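## Task

Scene 2: Get the metal door knob and the timer with the black round cap onto the top of the desk that arm1 alone can reach, and the blue square cup and the grey steel power module onto the top of the work bench that arm3 alone can reach. Each of the four must keep its present upright orientation and have its entire base resting on that top. The attempt fails if any of them ends up on the floor or on a lower shelf with no gripper holding it. Placement that depends on a robot still holding the object does not count. Finish by opening the grippers and moving the arms away.

## Robot and tools

Setup. There are three identical i2rt Big YAM arms, named arm1, arm2 and arm3. Each has six revolute joints, a two-finger gripper and a wrist camera. Two fixed room cameras, room_a and room_b, also watch the scene. The hand reaches roughly 1.0 m out from the joint1 axis. Each joint moves at its own speed, so the hand may sweep a wide path between two postures. Loose objects can occasionally get a brief push from outside.

Frames. Everything lives in one scene frame with its origin on the floor and +z up. The hand point sits halfway between the fingertips. The hand's z axis runs along the fingers, and the fingers close along its y axis. No result line prints the foot poses.

Joints. All values are absolute targets, never offsets. Angles are in radians and the gripper is in metres. Ranges, with the tolerance for counting a joint as arrived:
- joint1_rad: -2.879 to 2.879 (±0.045). It turns the whole arm about its foot. Positive is counter-clockwise seen from above, and 0 points the arm the way its foot faces.
- joint2_rad: 0 to 3.141 (±0.14). This is the shoulder. At 0 the upper arm lies roughly level and points back. Increasing it raises the arm and then swings it forward.
- joint3_rad: 0 to 3.019 (±0.09). This is the elbow. At 0 it is folded flat, and larger values open it.
- joint4_rad: -1.692 to 1.57 (±0.055). This pitches the hand, and positive tips the fingers up.
- joint5_rad: -1.57 to 1.57 (±0.03). This yaws the hand sideways, and positive goes to the arm's right.
- joint6_rad: -2.094 to 2.094 (±0.035). This rolls the hand, and positive is clockwise seen from behind it.
- gripper_m: 0 to 0.093 (±0.003). This is the fingertip gap. Each finger pad squeezes with at most about 50 to 62 N, and some grippers give less.
With joint1 and joint6 at 0 and the hand level and pointing forward, the wrist camera rides on top of the hand and looks toward the fingertips.

execute_actions. The argument actions is a list that is either empty or holds exactly one action object. That object has an optional key per robot ("arm1", "arm2", "arm3"). Each robot key takes one "joints" object that maps joint names to absolute targets, and you may name only some joints. Example: {"arm1": {"joints": {"gripper_m": 0.05}}, "arm3": {"joints": {"joint1_rad": 0.3}}}. Every commanded motion starts at the same moment, but they may finish at different times. A joint or robot you leave out may keep pushing toward an older target. An unknown key or a value out of range gets the whole call rejected, and nothing moves. A single action runs for at most 15 s. The optional cameras argument lists the images you want back: arm1_cam_wrist, arm2_cam_wrist, arm3_cam_wrist, room_a, room_b, or "all". Leaving it out, null, or ["all"] returns every camera, and [] returns none. The "pictures" line gives the order of the images. An empty actions list just reports the state and images.

wait takes seconds, from 0 to 10. It sends no new command and returns the same output as an empty action.

zoom_image takes a camera and a region [x0, y0, x1, y1] in pixels, with (0,0) at the top-left. The region may be at most 504 by 504. It works only on cameras that returned a full image in the latest result. The wrist cameras are 616x616 fisheye and the room cameras are 672x504.

finished_scene takes scene (1 or 2). It ends that scene for good, reports whether the task succeeded and gives the next task. Objects must already be released and stable before you call it. A reply with no tool call ends every remaining scene.

Reading results. joint_status tells how each motion of the last accepted action ended:
- off_target: the joint stopped short and may still be pushing.
- contact_stop or time_out: the joint now holds where it stopped. A joint that timed out may instead keep a target no more than 0.375, 0.375, 0.113, 0.225, 0.075, 0.3 rad (joints 1 to 6) from its position and keep pushing. on_its_own lists such joints, and "held at" there gives the held target, not the actual position. To relieve the push, command the reported position.
- not_followed: "joint command not followed", usually with a cause line, means a self- or arm-to-arm collision check blocked that arm's joint targets. The gripper part of the command still runs. The blocked targets may be retried with later actions.
- limit_stop_at_motor_heat: the arm stopped for heat. Send the target again.
A joint carrying a load sinks. A target very close to the current position may produce no motion. Joint torques are raw drive outputs, listed in joint order. They are offset, scaled and noisy, and friction can fake a load or hide one. Once a result reports a stop, the rest of that reply's execute_actions, wait and finished_scene calls are skipped.

Cautions. The arms do not stop when they touch something and can press hard. Avoid squeezing two arms together, since that fails and ends the run, and strong hits between arms can do the same. The collision check skips fingers, gripper housings and wrist cameras, and it may react too late. Sustained pushing or holding a load heats motors. A MOTOR HOT line appears from 85 °C, and at 100 °C the arm goes limp and drops whatever it holds. Some of the heat carries over into the next scene. The robot keeps holding its last command while you think, and each reply takes time that grows with its length. Avoid dropping, slamming or sliding objects, and never leave one on the floor or a lower board. Each surface can be reached by only one specific arm, so objects may have to be handed between arms.

Each tool is called after ">>>" by a JSON object that holds its "method" and its "body".

## Session

>>> {"method": "execute_actions", "body": {"actions": []}}

Scene clock: 0.00 s.
Joint torques (N m, as the arm reports them, + toward a larger angle): no reading
arm1.joint_positions: joint1_rad=-0.795 joint2_rad=+0.243 joint3_rad=+1.582 joint4_rad=-1.501 joint5_rad=+0.242 joint6_rad=-0.533 gripper_m=+0.094
arm1.joint_status: not commanded
arm1.hand: x=+0.7016 y=-0.9361 z=+1.5252 quat_wxyz=(-0.536, -0.015, -0.762, +0.364) (m; scene frame)
arm2.joint_positions: joint1_rad=-0.379 joint2_rad=+0.280 joint3_rad=+1.594 joint4_rad=-1.357 joint5_rad=-0.018 joint6_rad=-0.620 gripper_m=+0.094
arm2.joint_status: not commanded
arm2.hand: x=+0.2149 y=+0.2271 z=+1.6381 quat_wxyz=(+0.074, -0.628, -0.351, +0.691) (m; scene frame)
arm3.joint_positions: joint1_rad=-0.737 joint2_rad=+0.514 joint3_rad=+1.307 joint4_rad=-1.356 joint5_rad=+0.161 joint6_rad=-0.420 gripper_m=+0.094
arm3.joint_status: not commanded
arm3.hand: x=-1.1348 y=+0.6012 z=+1.3815 quat_wxyz=(+0.057, -0.804, -0.343, +0.483) (m; scene frame)
pictures: arm1_cam_wrist, arm2_cam_wrist, arm3_cam_wrist, room_a, room_b
Images, in order (width x height): arm1_cam_wrist 616x616, arm2_cam_wrist 616x616, arm3_cam_wrist 616x616, room_a 672x504, room_b 672x504.

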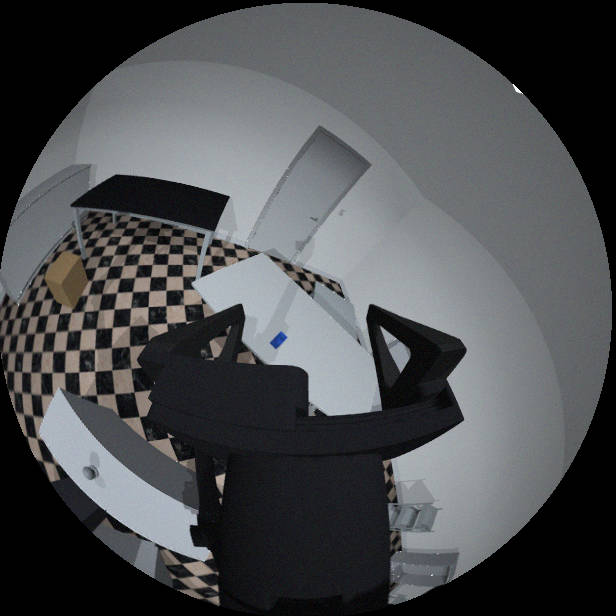

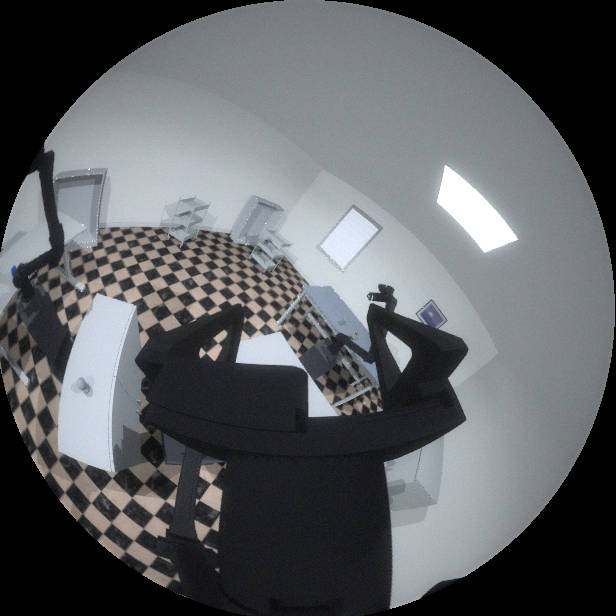

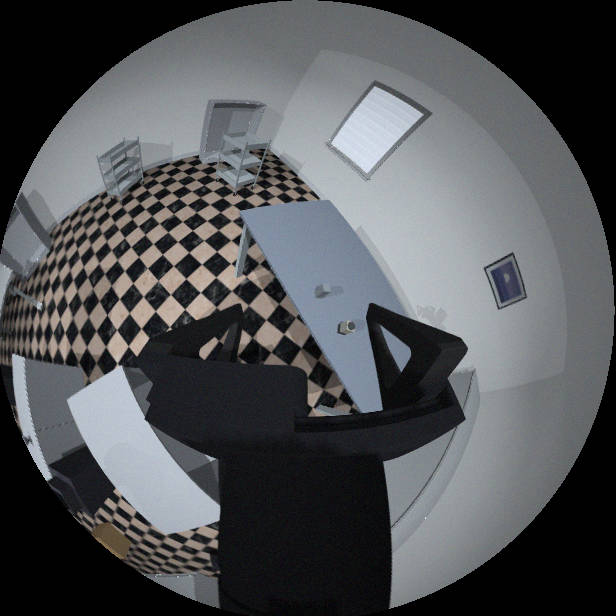

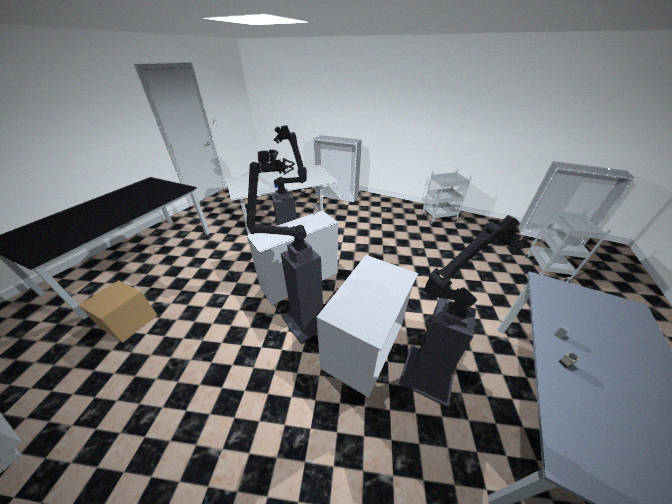

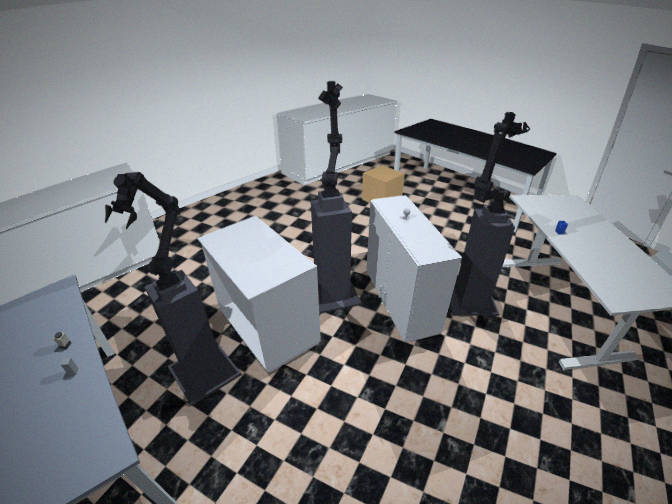

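>>> {"method": "execute_actions", "body": {"actions": [{"arm1":{"joints":{"joint1_rad":-0.7,"joint2_rad":1.7,"joint3_rad":1.6,"joint4_rad":-1.47,"joint5_rad":0,"joint6_rad":0}},"arm2":{"joints":{"joint1_rad":0,"joint2_rad":1.2,"joint3_rad":1.0,"joint4_rad":-1.3,"joint5_rad":0,"joint6_rad":0}},"arm3":{"joints":{"joint1_rad":-1.0,"joint2_rad":1.7,"joint3_rad":1.6,"joint4_rad":-1.47,"joint5_rad":0,"joint6_rad":0}}}]}}

Scene clock: 7.20 s.
Joint torques (N m, as the arm reports them, + toward a larger angle): arm1=[  0.68 -16.45   7.86   0.49  -0.13   0.1 ] | arm2=[ 1.29 -6.38  9.57  0.14  0.04  0.16] | arm3=[ -0.26 -14.81  12.74  -0.12  -0.2    0.18]
arm1.joint_positions: joint1_rad=-0.707 joint2_rad=+1.685 joint3_rad=+1.598 joint4_rad=-1.475 joint5_rad=+0.003 joint6_rad=-0.016 gripper_m=+0.094
arm1.joint_status: all done
arm1.hand: x=+1.2120 y=-1.0443 z=+1.1214 quat_wxyz=(-0.001, -0.133, -0.991, +0.004) (m; scene frame)
arm2.joint_positions: joint1_rad=-0.007 joint2_rad=+1.190 joint3_rad=+0.981 joint4_rad=-1.296 joint5_rad=-0.001 joint6_rad=-0.016 gripper_m=+0.094
arm2.joint_status: all done
arm2.hand: x=-0.0139 y=+0.0043 z=+1.1647 quat_wxyz=(-0.015, -0.926, -0.376, +0.035) (m; scene frame)
arm3.joint_positions: joint1_rad=-0.997 joint2_rad=+1.724 joint3_rad=+1.570 joint4_rad=-1.461 joint5_rad=+0.003 joint6_rad=-0.015 gripper_m=+0.094
arm3.joint_status: all done
arm3.hand: x=-1.4457 y=+0.5587 z=+1.0536 quat_wxyz=(+0.004, -0.993, -0.116, -0.022) (m; scene frame)
pictures: arm1_cam_wrist, arm2_cam_wrist, arm3_cam_wrist, room_a, room_b
Images, in order (width x height): arm1_cam_wrist 616x616, arm2_cam_wrist 616x616, arm3_cam_wrist 616x616, room_a 672x504, room_b 672x504.

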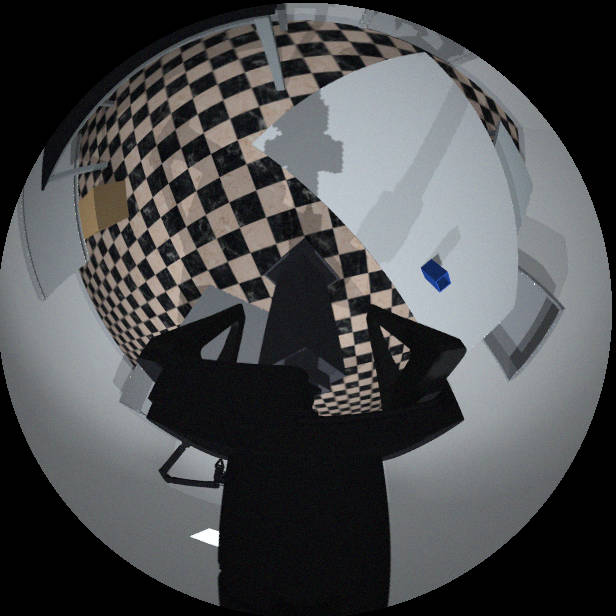

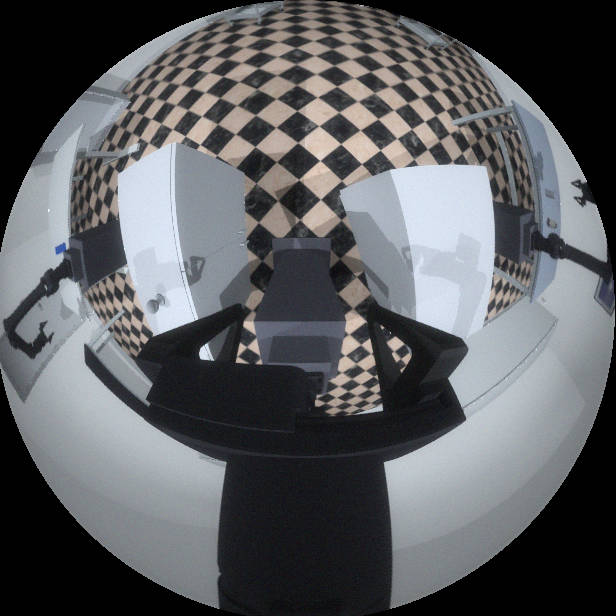

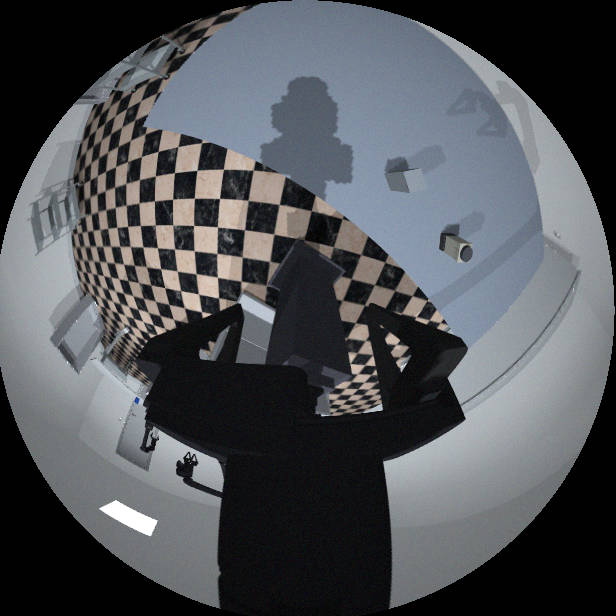

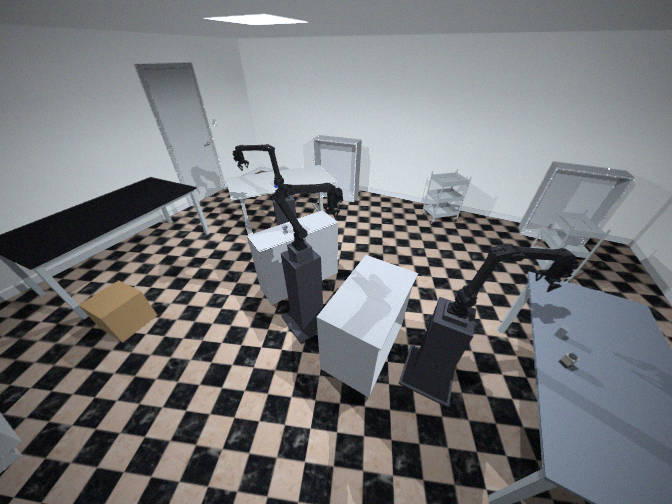

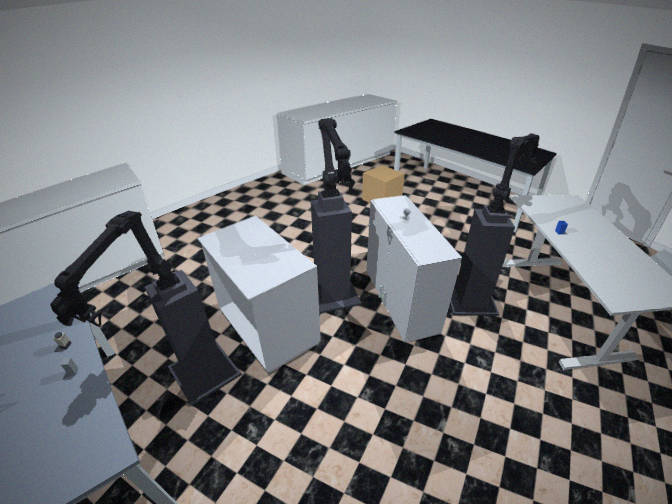

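>>> {"method": "execute_actions", "body": {"actions": [{"arm1":{"joints":{"joint1_rad":-1.4}},"arm3":{"joints":{"joint1_rad":-1.7}}}], "cameras": ["arm1_cam_wrist","arm3_cam_wrist"]}}

Scene clock: 13.43 s.
Joint torques (N m, as the arm reports them, + toward a larger angle): arm1=[  0.69 -16.49   7.9    0.51  -0.05   0.08] | arm2=[ 1.65 -6.04  9.47  0.25  0.06  0.17] | arm3=[  0.17 -15.22  12.81  -0.09  -0.14   0.16]
arm1.joint_positions: joint1_rad=-1.408 joint2_rad=+1.685 joint3_rad=+1.598 joint4_rad=-1.475 joint5_rad=+0.001 joint6_rad=-0.013 gripper_m=+0.094
arm1.joint_status: all done
arm1.hand: x=+1.0023 y=-1.3289 z=+1.1234 quat_wxyz=(-0.001, -0.466, -0.885, +0.005) (m; scene frame)
arm2.joint_positions: joint1_rad=-0.007 joint2_rad=+1.190 joint3_rad=+0.981 joint4_rad=-1.296 joint5_rad=-0.001 joint6_rad=-0.016 gripper_m=+0.094
arm2.joint_status: not commanded
arm2.hand: x=-0.0139 y=+0.0043 z=+1.1647 quat_wxyz=(-0.015, -0.926, -0.376, +0.035) (m; scene frame)
arm3.joint_positions: joint1_rad=-1.702 joint2_rad=+1.724 joint3_rad=+1.570 joint4_rad=-1.461 joint5_rad=+0.001 joint6_rad=-0.013 gripper_m=+0.094
arm3.joint_status: all done
arm3.hand: x=-1.3969 y=+0.9098 z=+1.0538 quat_wxyz=(-0.005, -0.971, +0.236, -0.022) (m; scene frame)
pictures: arm1_cam_wrist, arm3_cam_wrist
Images, in order (width x height): arm1_cam_wrist 616x616, arm3_cam_wrist 616x616.

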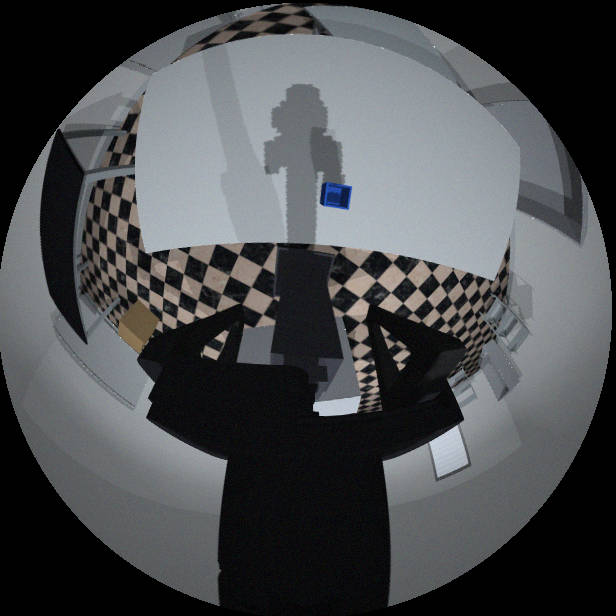

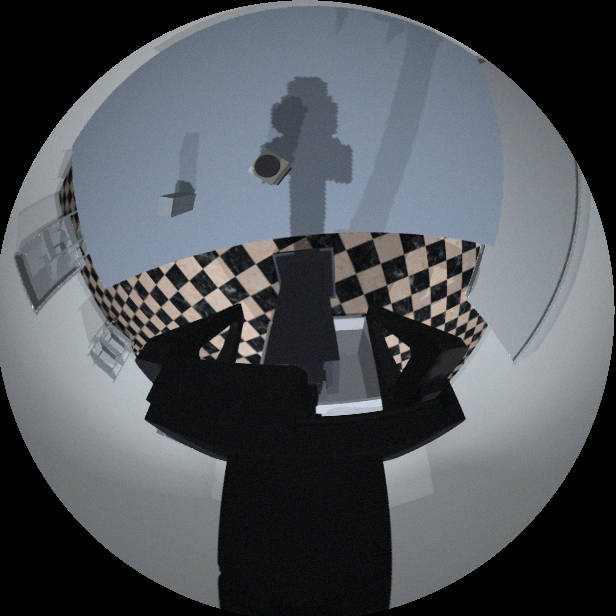

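>>> {"method": "execute_actions", "body": {"actions": [{"arm1":{"joints":{"joint1_rad":-1.49,"joint2_rad":2.08,"joint3_rad":1.60,"joint4_rad":-1.06}},"arm3":{"joints":{"joint1_rad":-1.62,"joint2_rad":2.10,"joint3_rad":1.78,"joint4_rad":-1.2}}}], "cameras": ["arm1_cam_wrist","arm3_cam_wrist","room_b"]}}

Scene clock: 26.83 s.
Joint torques (N m, as the arm reports them, + toward a larger angle): arm1=[  0.33 -23.5    7.37   0.8   -0.05   0.08] | arm2=[ 1.23 -6.25  9.41  0.12  0.04  0.17] | arm3=[ -0.29 -19.94  12.27   0.7   -0.14   0.17]
arm1.joint_positions: joint1_rad=-1.495 joint2_rad=+2.101 joint3_rad=+1.590 joint4_rad=-1.074 joint5_rad=+0.001 joint6_rad=-0.013 gripper_m=+0.094
arm1.joint_status: all done
arm1.hand: x=+1.0037 y=-1.4283 z=+0.8936 quat_wxyz=(+0.009, -0.504, -0.863, -0.001) (m; scene frame)
arm2.joint_positions: joint1_rad=-0.007 joint2_rad=+1.190 joint3_rad=+0.981 joint4_rad=-1.296 joint5_rad=-0.001 joint6_rad=-0.016 gripper_m=+0.094
arm2.joint_status: not commanded
arm2.hand: x=-0.0139 y=+0.0043 z=+1.1647 quat_wxyz=(-0.015, -0.926, -0.376, +0.035) (m; scene frame)
arm3.joint_positions: joint1_rad=-1.615 joint2_rad=+2.128 joint3_rad=+1.750 joint4_rad=-1.209 joint5_rad=+0.001 joint6_rad=-0.013 gripper_m=+0.094
arm3.joint_status: all done
arm3.hand: x=-1.5241 y=+0.9156 z=+0.8925 quat_wxyz=(-0.001, -0.981, +0.194, -0.008) (m; scene frame)
pictures: arm1_cam_wrist, arm3_cam_wrist, room_b
Images, in order (width x height): arm1_cam_wrist 616x616, arm3_cam_wrist 616x616, room_b 672x504.

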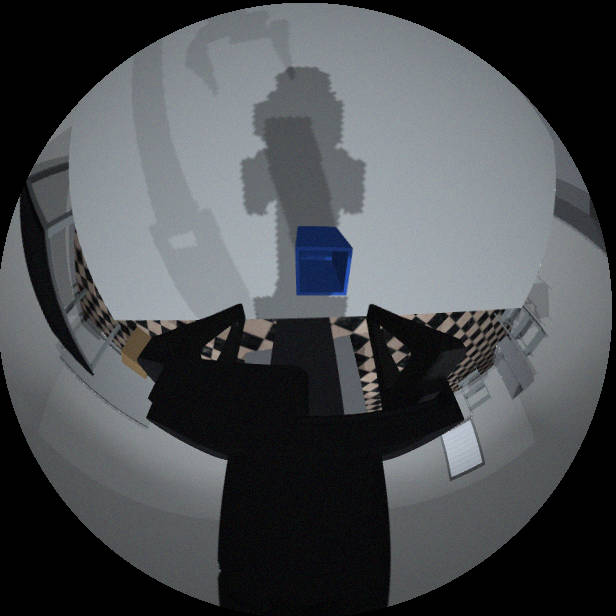

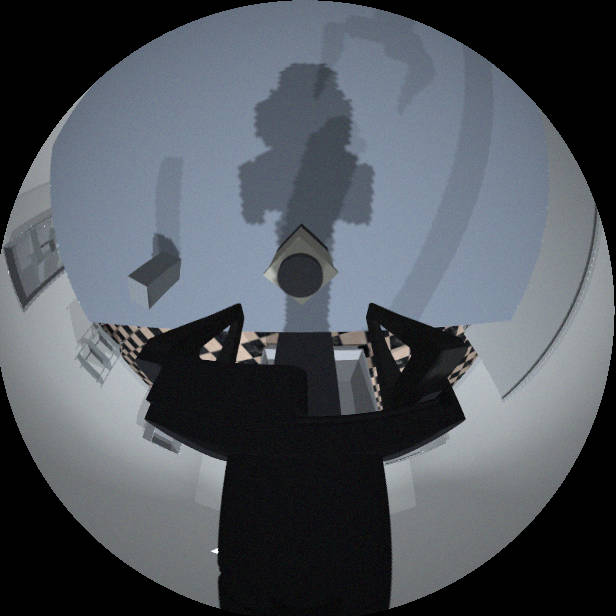

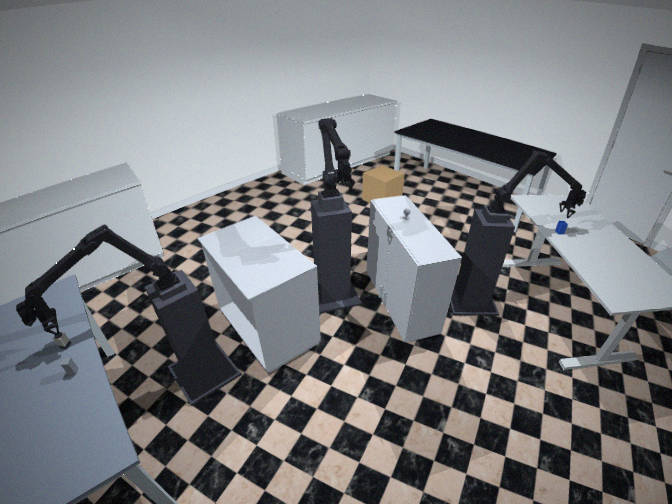

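>>> {"method": "execute_actions", "body": {"actions": [{"arm1":{"joints":{"joint1_rad":-1.525,"joint2_rad":2.2,"joint3_rad":1.53,"joint4_rad":-0.88}},"arm3":{"joints":{"joint6_rad":0.785,"joint2_rad":2.17,"joint3_rad":1.72,"joint4_rad":-1.1}}}], "cameras": ["arm1_cam_wrist","arm3_cam_wrist","room_b"]}}

Scene clock: 37.87 s.
Joint torques (N m, as the arm reports them, + toward a larger angle): arm1=[ -0.77 -21.1    5.99   0.89  -0.05   0.08] | arm2=[ 1.74 -6.35  9.45  0.22  0.04  0.19] | arm3=[ -0.31 -18.06  10.18   0.74  -0.08   0.19]
arm1.joint_positions: joint1_rad=-1.517 joint2_rad=+2.184 joint3_rad=+1.533 joint4_rad=-0.894 joint5_rad=+0.001 joint6_rad=-0.013 gripper_m=+0.094
arm1.joint_status: all done
arm1.hand: x=+0.9930 y=-1.4380 z=+0.8274 quat_wxyz=(-0.008, -0.514, -0.858, +0.010) (m; scene frame)
arm2.joint_positions: joint1_rad=-0.007 joint2_rad=+1.190 joint3_rad=+0.981 joint4_rad=-1.296 joint5_rad=-0.001 joint6_rad=-0.016 gripper_m=+0.094
arm2.joint_status: not commanded
arm2.hand: x=-0.0139 y=+0.0043 z=+1.1647 quat_wxyz=(-0.015, -0.926, -0.376, +0.035) (m; scene frame)
arm3.joint_positions: joint1_rad=-1.615 joint2_rad=+2.174 joint3_rad=+1.709 joint4_rad=-1.111 joint5_rad=+0.001 joint6_rad=+0.769 gripper_m=+0.094
arm3.joint_status: all done
arm3.hand: x=-1.5257 y=+0.9163 z=+0.8497 quat_wxyz=(+0.001, -0.833, +0.553, -0.003) (m; scene frame)
pictures: arm1_cam_wrist, arm3_cam_wrist, room_b
Images, in order (width x height): arm1_cam_wrist 616x616, arm3_cam_wrist 616x616, room_b 672x504.

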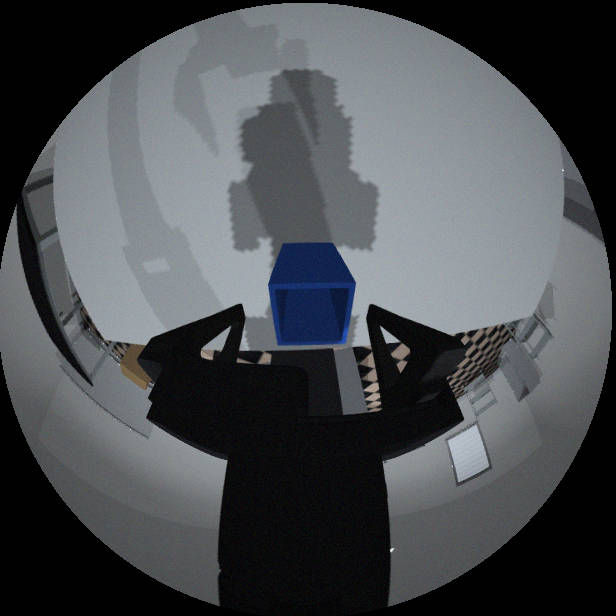

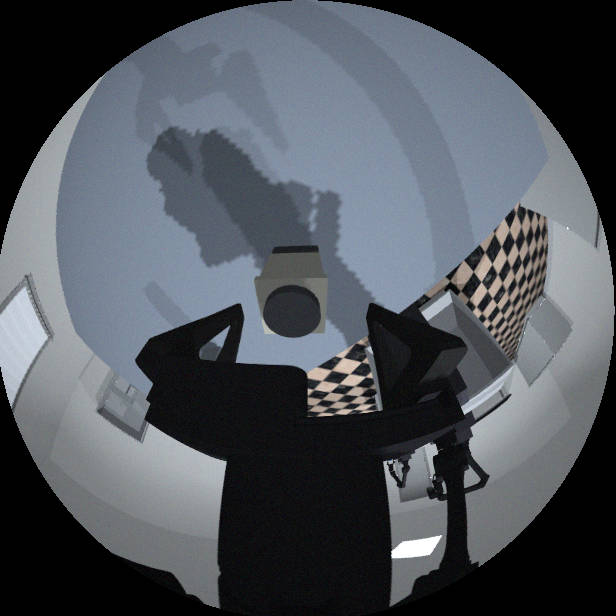

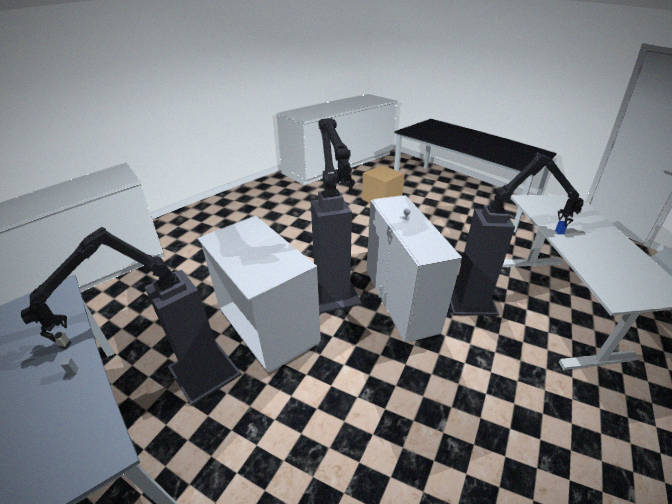

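>>> {"method": "execute_actions", "body": {"actions": [{"arm1":{"joints":{"joint2_rad":2.27,"joint3_rad":1.50,"joint4_rad":-0.80}},"arm3":{"joints":{"joint1_rad":-1.59,"joint2_rad":2.21,"joint3_rad":1.64,"joint4_rad":-0.97}}}], "cameras": ["arm1_cam_wrist","arm3_cam_wrist"]}}

Scene clock: 46.97 s.
Joint torques (N m, as the arm reports them, + toward a larger angle): arm1=[ -0.78 -20.45   5.41   0.85  -0.05   0.08] | arm2=[ 1.78 -6.46  9.58  0.25  0.05  0.18] | arm3=[  0.05 -18.25   9.63   0.76  -0.07   0.19]
arm1.joint_positions: joint1_rad=-1.517 joint2_rad=+2.248 joint3_rad=+1.504 joint4_rad=-0.814 joint5_rad=+0.001 joint6_rad=-0.013 gripper_m=+0.094
arm1.joint_status: all done
arm1.hand: x=+0.9887 y=-1.4304 z=+0.7827 quat_wxyz=(-0.003, -0.514, -0.858, +0.007) (m; scene frame)
arm2.joint_positions: joint1_rad=-0.007 joint2_rad=+1.190 joint3_rad=+0.981 joint4_rad=-1.296 joint5_rad=-0.001 joint6_rad=-0.016 gripper_m=+0.094
arm2.joint_status: not commanded
arm2.hand: x=-0.0139 y=+0.0043 z=+1.1647 quat_wxyz=(-0.015, -0.926, -0.376, +0.035) (m; scene frame)
arm3.joint_positions: joint1_rad=-1.590 joint2_rad=+2.218 joint3_rad=+1.628 joint4_rad=-0.981 joint5_rad=+0.001 joint6_rad=+0.770 gripper_m=+0.094
arm3.joint_status: all done
arm3.hand: x=-1.5215 y=+0.8978 z=+0.7966 quat_wxyz=(+0.001, -0.840, +0.543, +0.000) (m; scene frame)
pictures: arm1_cam_wrist, arm3_cam_wrist
Images, in order (width x height): arm1_cam_wrist 616x616, arm3_cam_wrist 616x616.

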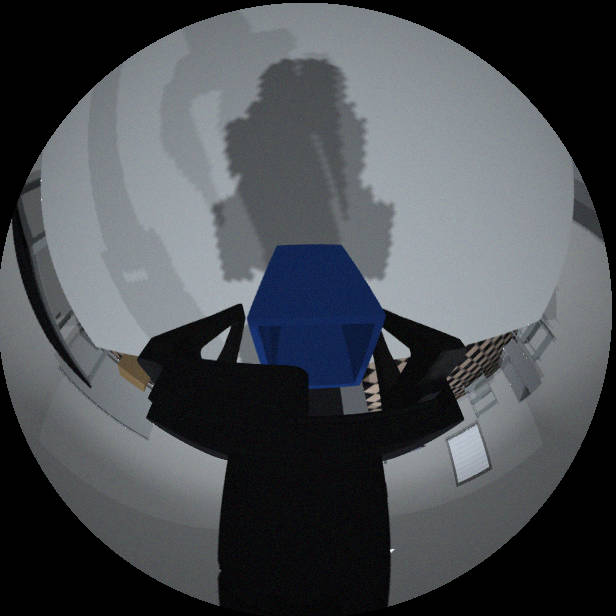

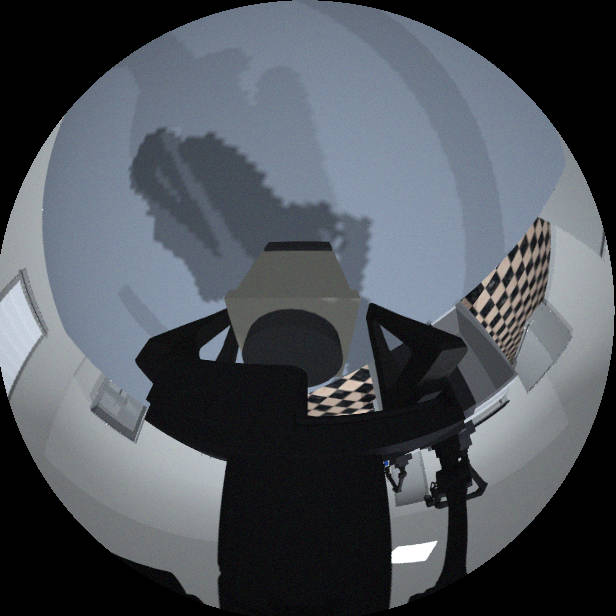

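>>> {"method": "execute_actions", "body": {"actions": [{"arm1":{"joints":{"gripper_m":0}},"arm3":{"joints":{"joint2_rad":2.26,"joint4_rad":-0.94}}}], "cameras": []}}

>>> {"method": "execute_actions", "body": {"actions": [{"arm1":{"joints":{"joint2_rad":1.85,"joint4_rad":-1.22}},"arm3":{"joints":{"gripper_m":0}}}], "cameras": ["arm1_cam_wrist","arm3_cam_wrist"]}}

Scene clock: 55.47 s.
Joint torques (N m, as the arm reports them, + toward a larger angle): arm1=[ -0.77 -20.46   5.41   0.84  -0.03   0.08] | arm2=[ 1.51 -6.64  9.56  0.24  0.04  0.18] | arm3=[  0.07 -16.16   9.48   0.66  -0.09   0.19]
arm1.joint_positions: joint1_rad=-1.517 joint2_rad=+2.248 joint3_rad=+1.504 joint4_rad=-0.814 joint5_rad=+0.000 joint6_rad=-0.013 gripper_m=+0.053
arm1.joint_status: gripper_m off_target (ended at +0.053, target +0.000)
arm1.hand: x=+0.9888 y=-1.4305 z=+0.7827 quat_wxyz=(-0.004, -0.514, -0.858, +0.007) (m; scene frame)
arm2.joint_positions: joint1_rad=-0.007 joint2_rad=+1.190 joint3_rad=+0.981 joint4_rad=-1.296 joint5_rad=-0.001 joint6_rad=-0.016 gripper_m=+0.094
arm2.joint_status: not commanded
arm2.hand: x=-0.0139 y=+0.0043 z=+1.1647 quat_wxyz=(-0.015, -0.926, -0.376, +0.035) (m; scene frame)
arm3.joint_positions: joint1_rad=-1.590 joint2_rad=+2.236 joint3_rad=+1.629 joint4_rad=-0.948 joint5_rad=+0.001 joint6_rad=+0.770 gripper_m=+0.094
arm3.joint_status: all done
arm3.hand: x=-1.5259 y=+0.8996 z=+0.7856 quat_wxyz=(+0.000, -0.840, +0.543, +0.007) (m; scene frame)
pictures: none
No camera images: the call's "cameras" was empty. Leave "cameras" out to get every camera's image.

Scene clock: 56.90 s.
Joint torques (N m, as the arm reports them, + toward a larger angle): arm1=[ -0.78 -17.5    7.99  -0.12  -0.03   0.08] | arm2=[ 1.78 -6.51  9.48  0.19  0.07  0.15] | arm3=[  0.28 -16.21   9.52   0.58  -0.07   0.18]
arm1.joint_positions: joint1_rad=-1.517 joint2_rad=+1.829 joint3_rad=+1.490 joint4_rad=-1.208 joint5_rad=+0.000 joint6_rad=-0.013 gripper_m=+0.053
arm1.joint_status: all done
arm1.hand: x=+0.9691 y=-1.3889 z=+1.0102 quat_wxyz=(-0.008, -0.514, -0.858, +0.009) (m; scene frame)
arm2.joint_positions: joint1_rad=-0.007 joint2_rad=+1.190 joint3_rad=+0.981 joint4_rad=-1.296 joint5_rad=-0.001 joint6_rad=-0.016 gripper_m=+0.094
arm2.joint_status: not commanded
arm2.hand: x=-0.0139 y=+0.0043 z=+1.1647 quat_wxyz=(-0.015, -0.926, -0.376, +0.035) (m; scene frame)
arm3.joint_positions: joint1_rad=-1.590 joint2_rad=+2.236 joint3_rad=+1.629 joint4_rad=-0.946 joint5_rad=+0.001 joint6_rad=+0.771 gripper_m=+0.045
arm3.joint_status: gripper_m off_target (ended at +0.045, target +0.000)
arm3.hand: x=-1.5265 y=+0.8998 z=+0.7858 quat_wxyz=(-0.001, -0.839, +0.543, +0.008) (m; scene frame)
pictures: arm1_cam_wrist, arm3_cam_wrist
Images, in order (width x height): arm1_cam_wrist 616x616, arm3_cam_wrist 616x616.

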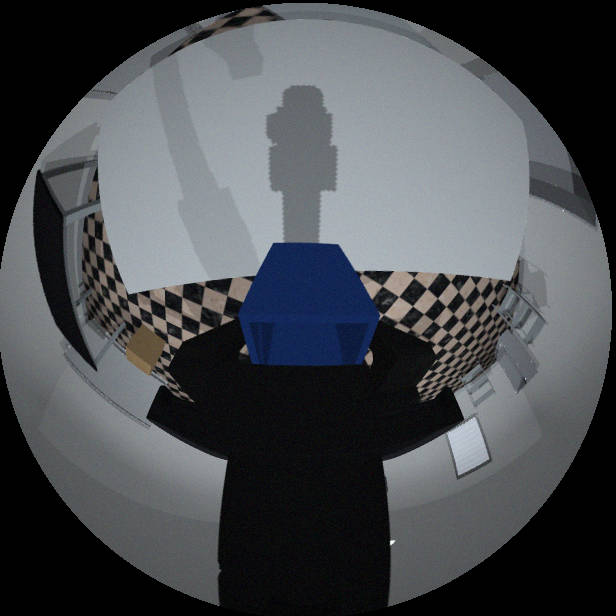

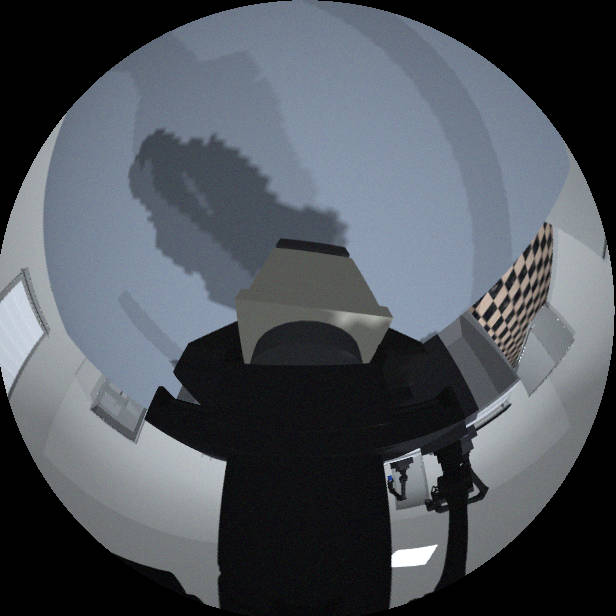

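>>> {"method": "execute_actions", "body": {"actions": [{"arm1":{"joints":{"joint2_rad":1.6,"joint4_rad":-1.45}},"arm3":{"joints":{"joint2_rad":1.7,"joint4_rad":-1.49}}}], "cameras": []}}

>>> {"method": "execute_actions", "body": {"actions": [{"arm1":{"joints":{"joint1_rad":1.715,"joint3_rad":1.62,"joint4_rad":-1.55}},"arm3":{"joints":{"joint1_rad":1.5,"joint6_rad":0}}}]}}

Scene clock: 74.10 s.
Joint torques (N m, as the arm reports them, + toward a larger angle): arm1=[ -0.73 -14.18   8.5    0.    -0.03   0.08] | arm2=[ 1.61 -6.    9.47  0.16  0.04  0.19] | arm3=[  0.14 -14.83  11.78   0.02  -0.07   0.17]
arm1.joint_positions: joint1_rad=-1.517 joint2_rad=+1.577 joint3_rad=+1.490 joint4_rad=-1.439 joint5_rad=+0.000 joint6_rad=-0.013 gripper_m=+0.053
arm1.joint_status: all done
arm1.hand: x=+0.9393 y=-1.3294 z=+1.1341 quat_wxyz=(-0.017, -0.514, -0.857, +0.015) (m; scene frame)
arm2.joint_positions: joint1_rad=-0.007 joint2_rad=+1.190 joint3_rad=+0.981 joint4_rad=-1.296 joint5_rad=-0.001 joint6_rad=-0.016 gripper_m=+0.094
arm2.joint_status: not commanded
arm2.hand: x=-0.0139 y=+0.0043 z=+1.1647 quat_wxyz=(-0.015, -0.926, -0.376, +0.035) (m; scene frame)
arm3.joint_positions: joint1_rad=-1.590 joint2_rad=+1.719 joint3_rad=+1.621 joint4_rad=-1.483 joint5_rad=+0.001 joint6_rad=+0.771 gripper_m=+0.045
arm3.joint_status: all done
arm3.hand: x=-1.4296 y=+0.8611 z=+1.0752 quat_wxyz=(+0.002, -0.839, +0.543, -0.005) (m; scene frame)
pictures: none
No camera images: the call's "cameras" was empty. Leave "cameras" out to get every camera's image.

Scene clock: 76.87 s.
Joint torques (N m, as the arm reports them, + toward a larger angle): arm1=[ -0.13 -15.56  11.13  -0.13  -0.01   0.08] | arm2=[ 1.47 -6.35  9.47  0.08  0.05  0.18] | arm3=[ -0.4  -14.76  11.89   0.07  -0.03  -0.07]
arm1.joint_positions: joint1_rad=+1.718 joint2_rad=+1.593 joint3_rad=+1.569 joint4_rad=-1.537 joint5_rad=-0.001 joint6_rad=-0.013 gripper_m=+0.053
arm1.joint_status: all done
arm1.hand: x=+0.4571 y=-0.4934 z=+1.1581 quat_wxyz=(+0.000, +0.881, -0.473, -0.007) (m; scene frame)
arm2.joint_positions: joint1_rad=-0.007 joint2_rad=+1.190 joint3_rad=+0.981 joint4_rad=-1.296 joint5_rad=-0.001 joint6_rad=-0.016 gripper_m=+0.094
arm2.joint_status: not commanded
arm2.hand: x=-0.0139 y=+0.0043 z=+1.1647 quat_wxyz=(-0.015, -0.926, -0.376, +0.035) (m; scene frame)
arm3.joint_positions: joint1_rad=+1.505 joint2_rad=+1.719 joint3_rad=+1.621 joint4_rad=-1.483 joint5_rad=-0.002 joint6_rad=+0.012 gripper_m=+0.045
arm3.joint_status: all done
arm3.hand: x=-0.4679 y=+0.4531 z=+1.0758 quat_wxyz=(+0.004, -0.216, -0.976, -0.002) (m; scene frame)
pictures: arm1_cam_wrist, arm2_cam_wrist, arm3_cam_wrist, room_a, room_b
Images, in order (width x height): arm1_cam_wrist 616x616, arm2_cam_wrist 616x616, arm3_cam_wrist 616x616, room_a 672x504, room_b 672x504.

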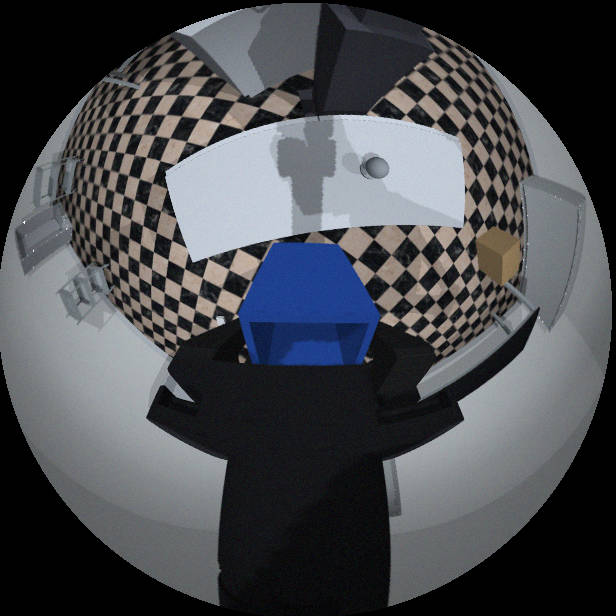

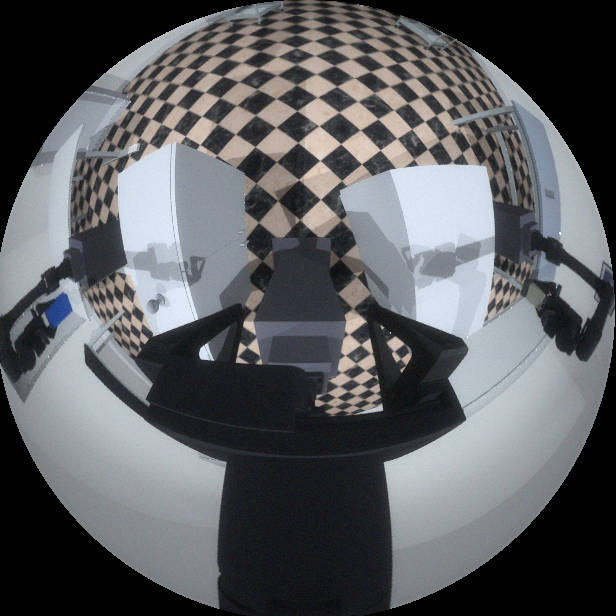

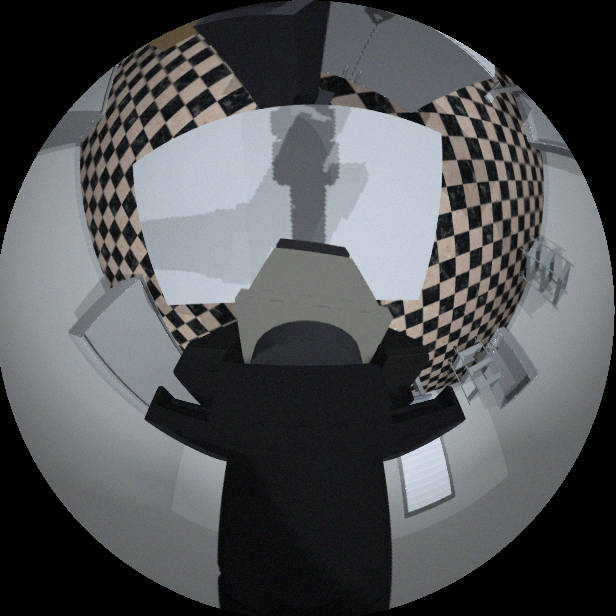

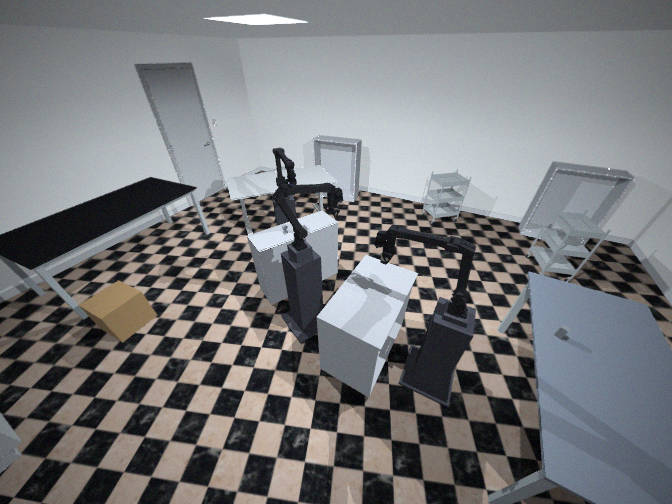

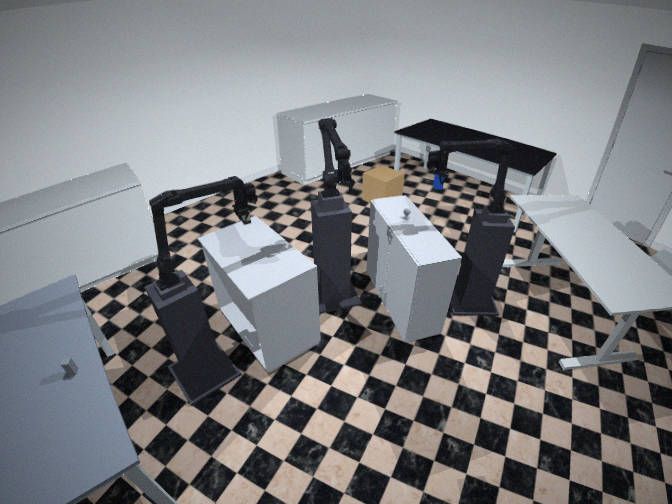

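>>> {"method": "execute_actions", "body": {"actions": [{"arm1":{"joints":{"joint1_rad":1.76,"joint2_rad":2.08,"joint3_rad":1.71,"joint4_rad":-1.15}},"arm3":{"joints":{"joint1_rad":1.6,"joint2_rad":2.02,"joint3_rad":1.72,"joint4_rad":-1.22}}}], "cameras": ["arm1_cam_wrist","arm3_cam_wrist","room_b"]}}

Scene clock: 86.60 s.
Joint torques (N m, as the arm reports them, + toward a larger angle): arm1=[  0.75 -24.65   8.46   0.78  -0.01   0.08] | arm2=[ 1.25 -6.4   9.56  0.21  0.03  0.17] | arm3=[ -0.23 -19.79  12.72   0.66  -0.1   -0.08]
arm1.joint_positions: joint1_rad=+1.754 joint2_rad=+2.107 joint3_rad=+1.688 joint4_rad=-1.163 joint5_rad=-0.001 joint6_rad=-0.013 gripper_m=+0.053
arm1.joint_status: all done
arm1.hand: x=+0.3628 y=-0.3905 z=+0.9259 quat_wxyz=(+0.005, +0.889, -0.458, +0.002) (m; scene frame)
arm2.joint_positions: joint1_rad=-0.007 joint2_rad=+1.190 joint3_rad=+0.981 joint4_rad=-1.296 joint5_rad=-0.001 joint6_rad=-0.016 gripper_m=+0.094
arm2.joint_status: not commanded
arm2.hand: x=-0.0139 y=+0.0043 z=+1.1647 quat_wxyz=(-0.015, -0.926, -0.376, +0.035) (m; scene frame)
arm3.joint_positions: joint1_rad=+1.603 joint2_rad=+2.057 joint3_rad=+1.687 joint4_rad=-1.229 joint5_rad=+0.000 joint6_rad=+0.012 gripper_m=+0.045
arm3.joint_status: all done
arm3.hand: x=-0.3685 y=+0.4730 z=+0.9137 quat_wxyz=(+0.014, -0.168, -0.986, -0.003) (m; scene frame)
pictures: arm1_cam_wrist, arm3_cam_wrist, room_b
Images, in order (width x height): arm1_cam_wrist 616x616, arm3_cam_wrist 616x616, room_b 672x504.

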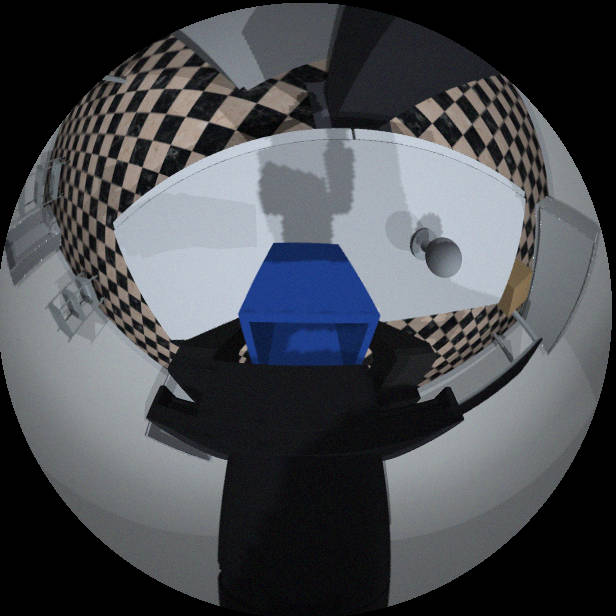

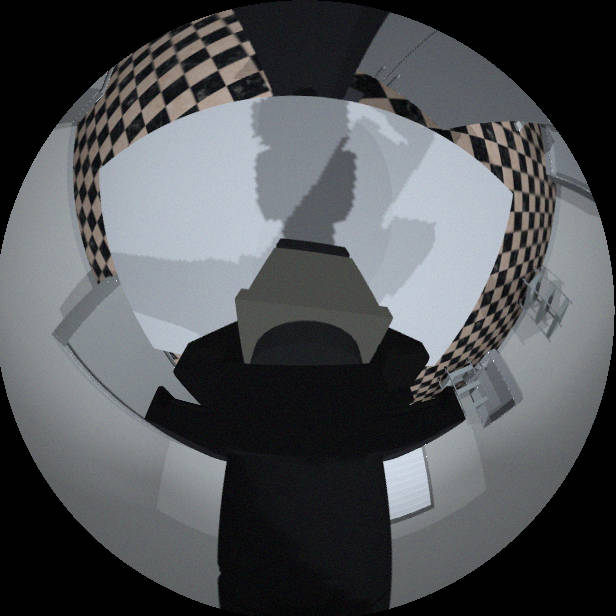

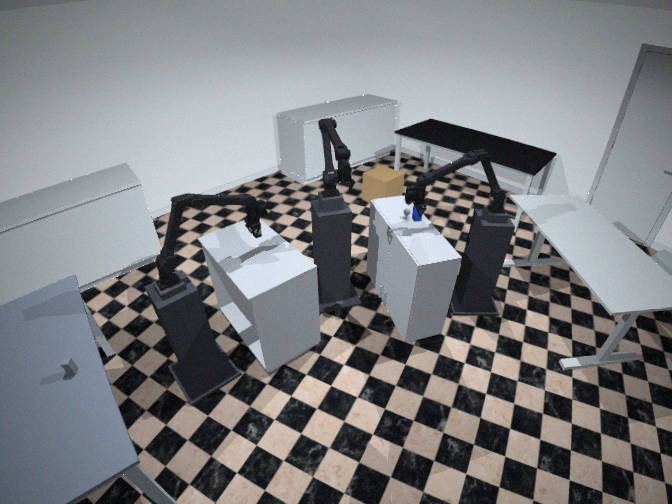

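>>> {"method": "execute_actions", "body": {"actions": [{"arm1":{"joints":{"joint1_rad":1.80,"joint2_rad":2.19,"joint3_rad":1.95,"joint4_rad":-1.28}},"arm3":{"joints":{"joint2_rad":2.10,"joint4_rad":-1.13}}}], "cameras": ["arm1_cam_wrist","arm3_cam_wrist","room_b"]}}

Scene clock: 94.40 s.
Joint torques (N m, as the arm reports them, + toward a larger angle): arm1=[  0.49 -22.33  10.78  -0.12  -0.01   0.08] | arm2=[ 1.48 -6.46  9.52  0.08  0.01  0.17] | arm3=[ -0.28 -18.36  12.45   0.79  -0.09  -0.08]
arm1.joint_positions: joint1_rad=+1.798 joint2_rad=+2.169 joint3_rad=+1.900 joint4_rad=-1.267 joint5_rad=-0.001 joint6_rad=-0.013 gripper_m=+0.053
arm1.joint_status: all done
arm1.hand: x=+0.3117 y=-0.3683 z=+0.9642 quat_wxyz=(-0.005, +0.899, -0.438, -0.018) (m; scene frame)
arm2.joint_positions: joint1_rad=-0.007 joint2_rad=+1.190 joint3_rad=+0.981 joint4_rad=-1.296 joint5_rad=-0.001 joint6_rad=-0.016 gripper_m=+0.094
arm2.joint_status: not commanded
arm2.hand: x=-0.0139 y=+0.0043 z=+1.1647 quat_wxyz=(-0.015, -0.926, -0.376, +0.035) (m; scene frame)
arm3.joint_positions: joint1_rad=+1.603 joint2_rad=+2.113 joint3_rad=+1.687 joint4_rad=-1.142 joint5_rad=+0.000 joint6_rad=+0.012 gripper_m=+0.045
arm3.joint_status: all done
arm3.hand: x=-0.3533 y=+0.4679 z=+0.8801 quat_wxyz=(-0.002, -0.168, -0.986, +0.000) (m; scene frame)
pictures: arm1_cam_wrist, arm3_cam_wrist, room_b
Images, in order (width x height): arm1_cam_wrist 616x616, arm3_cam_wrist 616x616, room_b 672x504.

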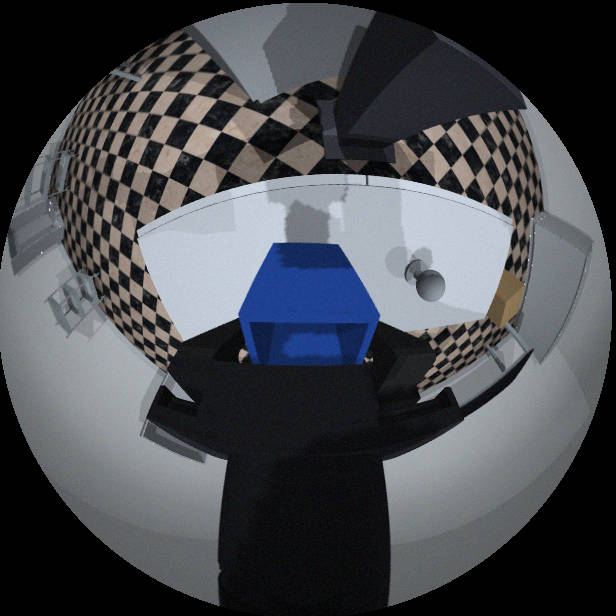

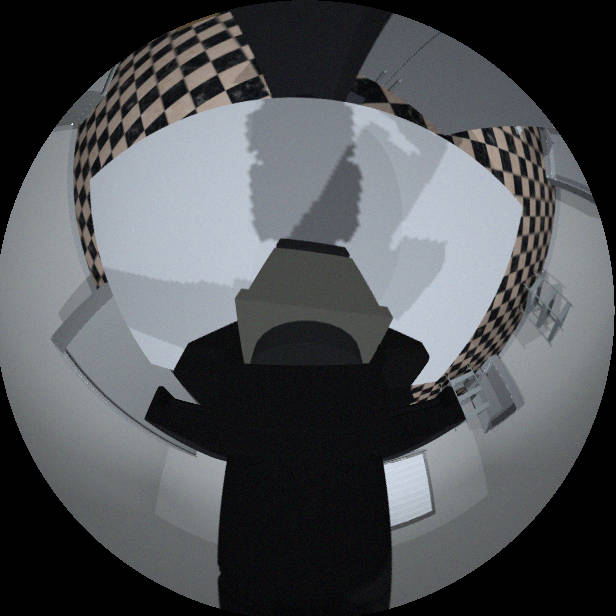

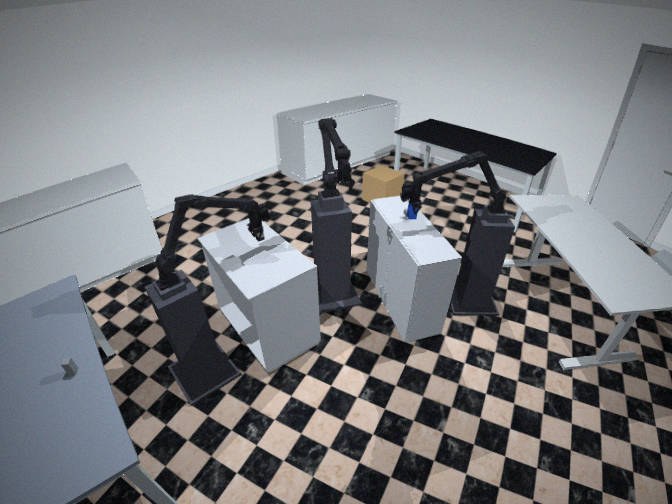

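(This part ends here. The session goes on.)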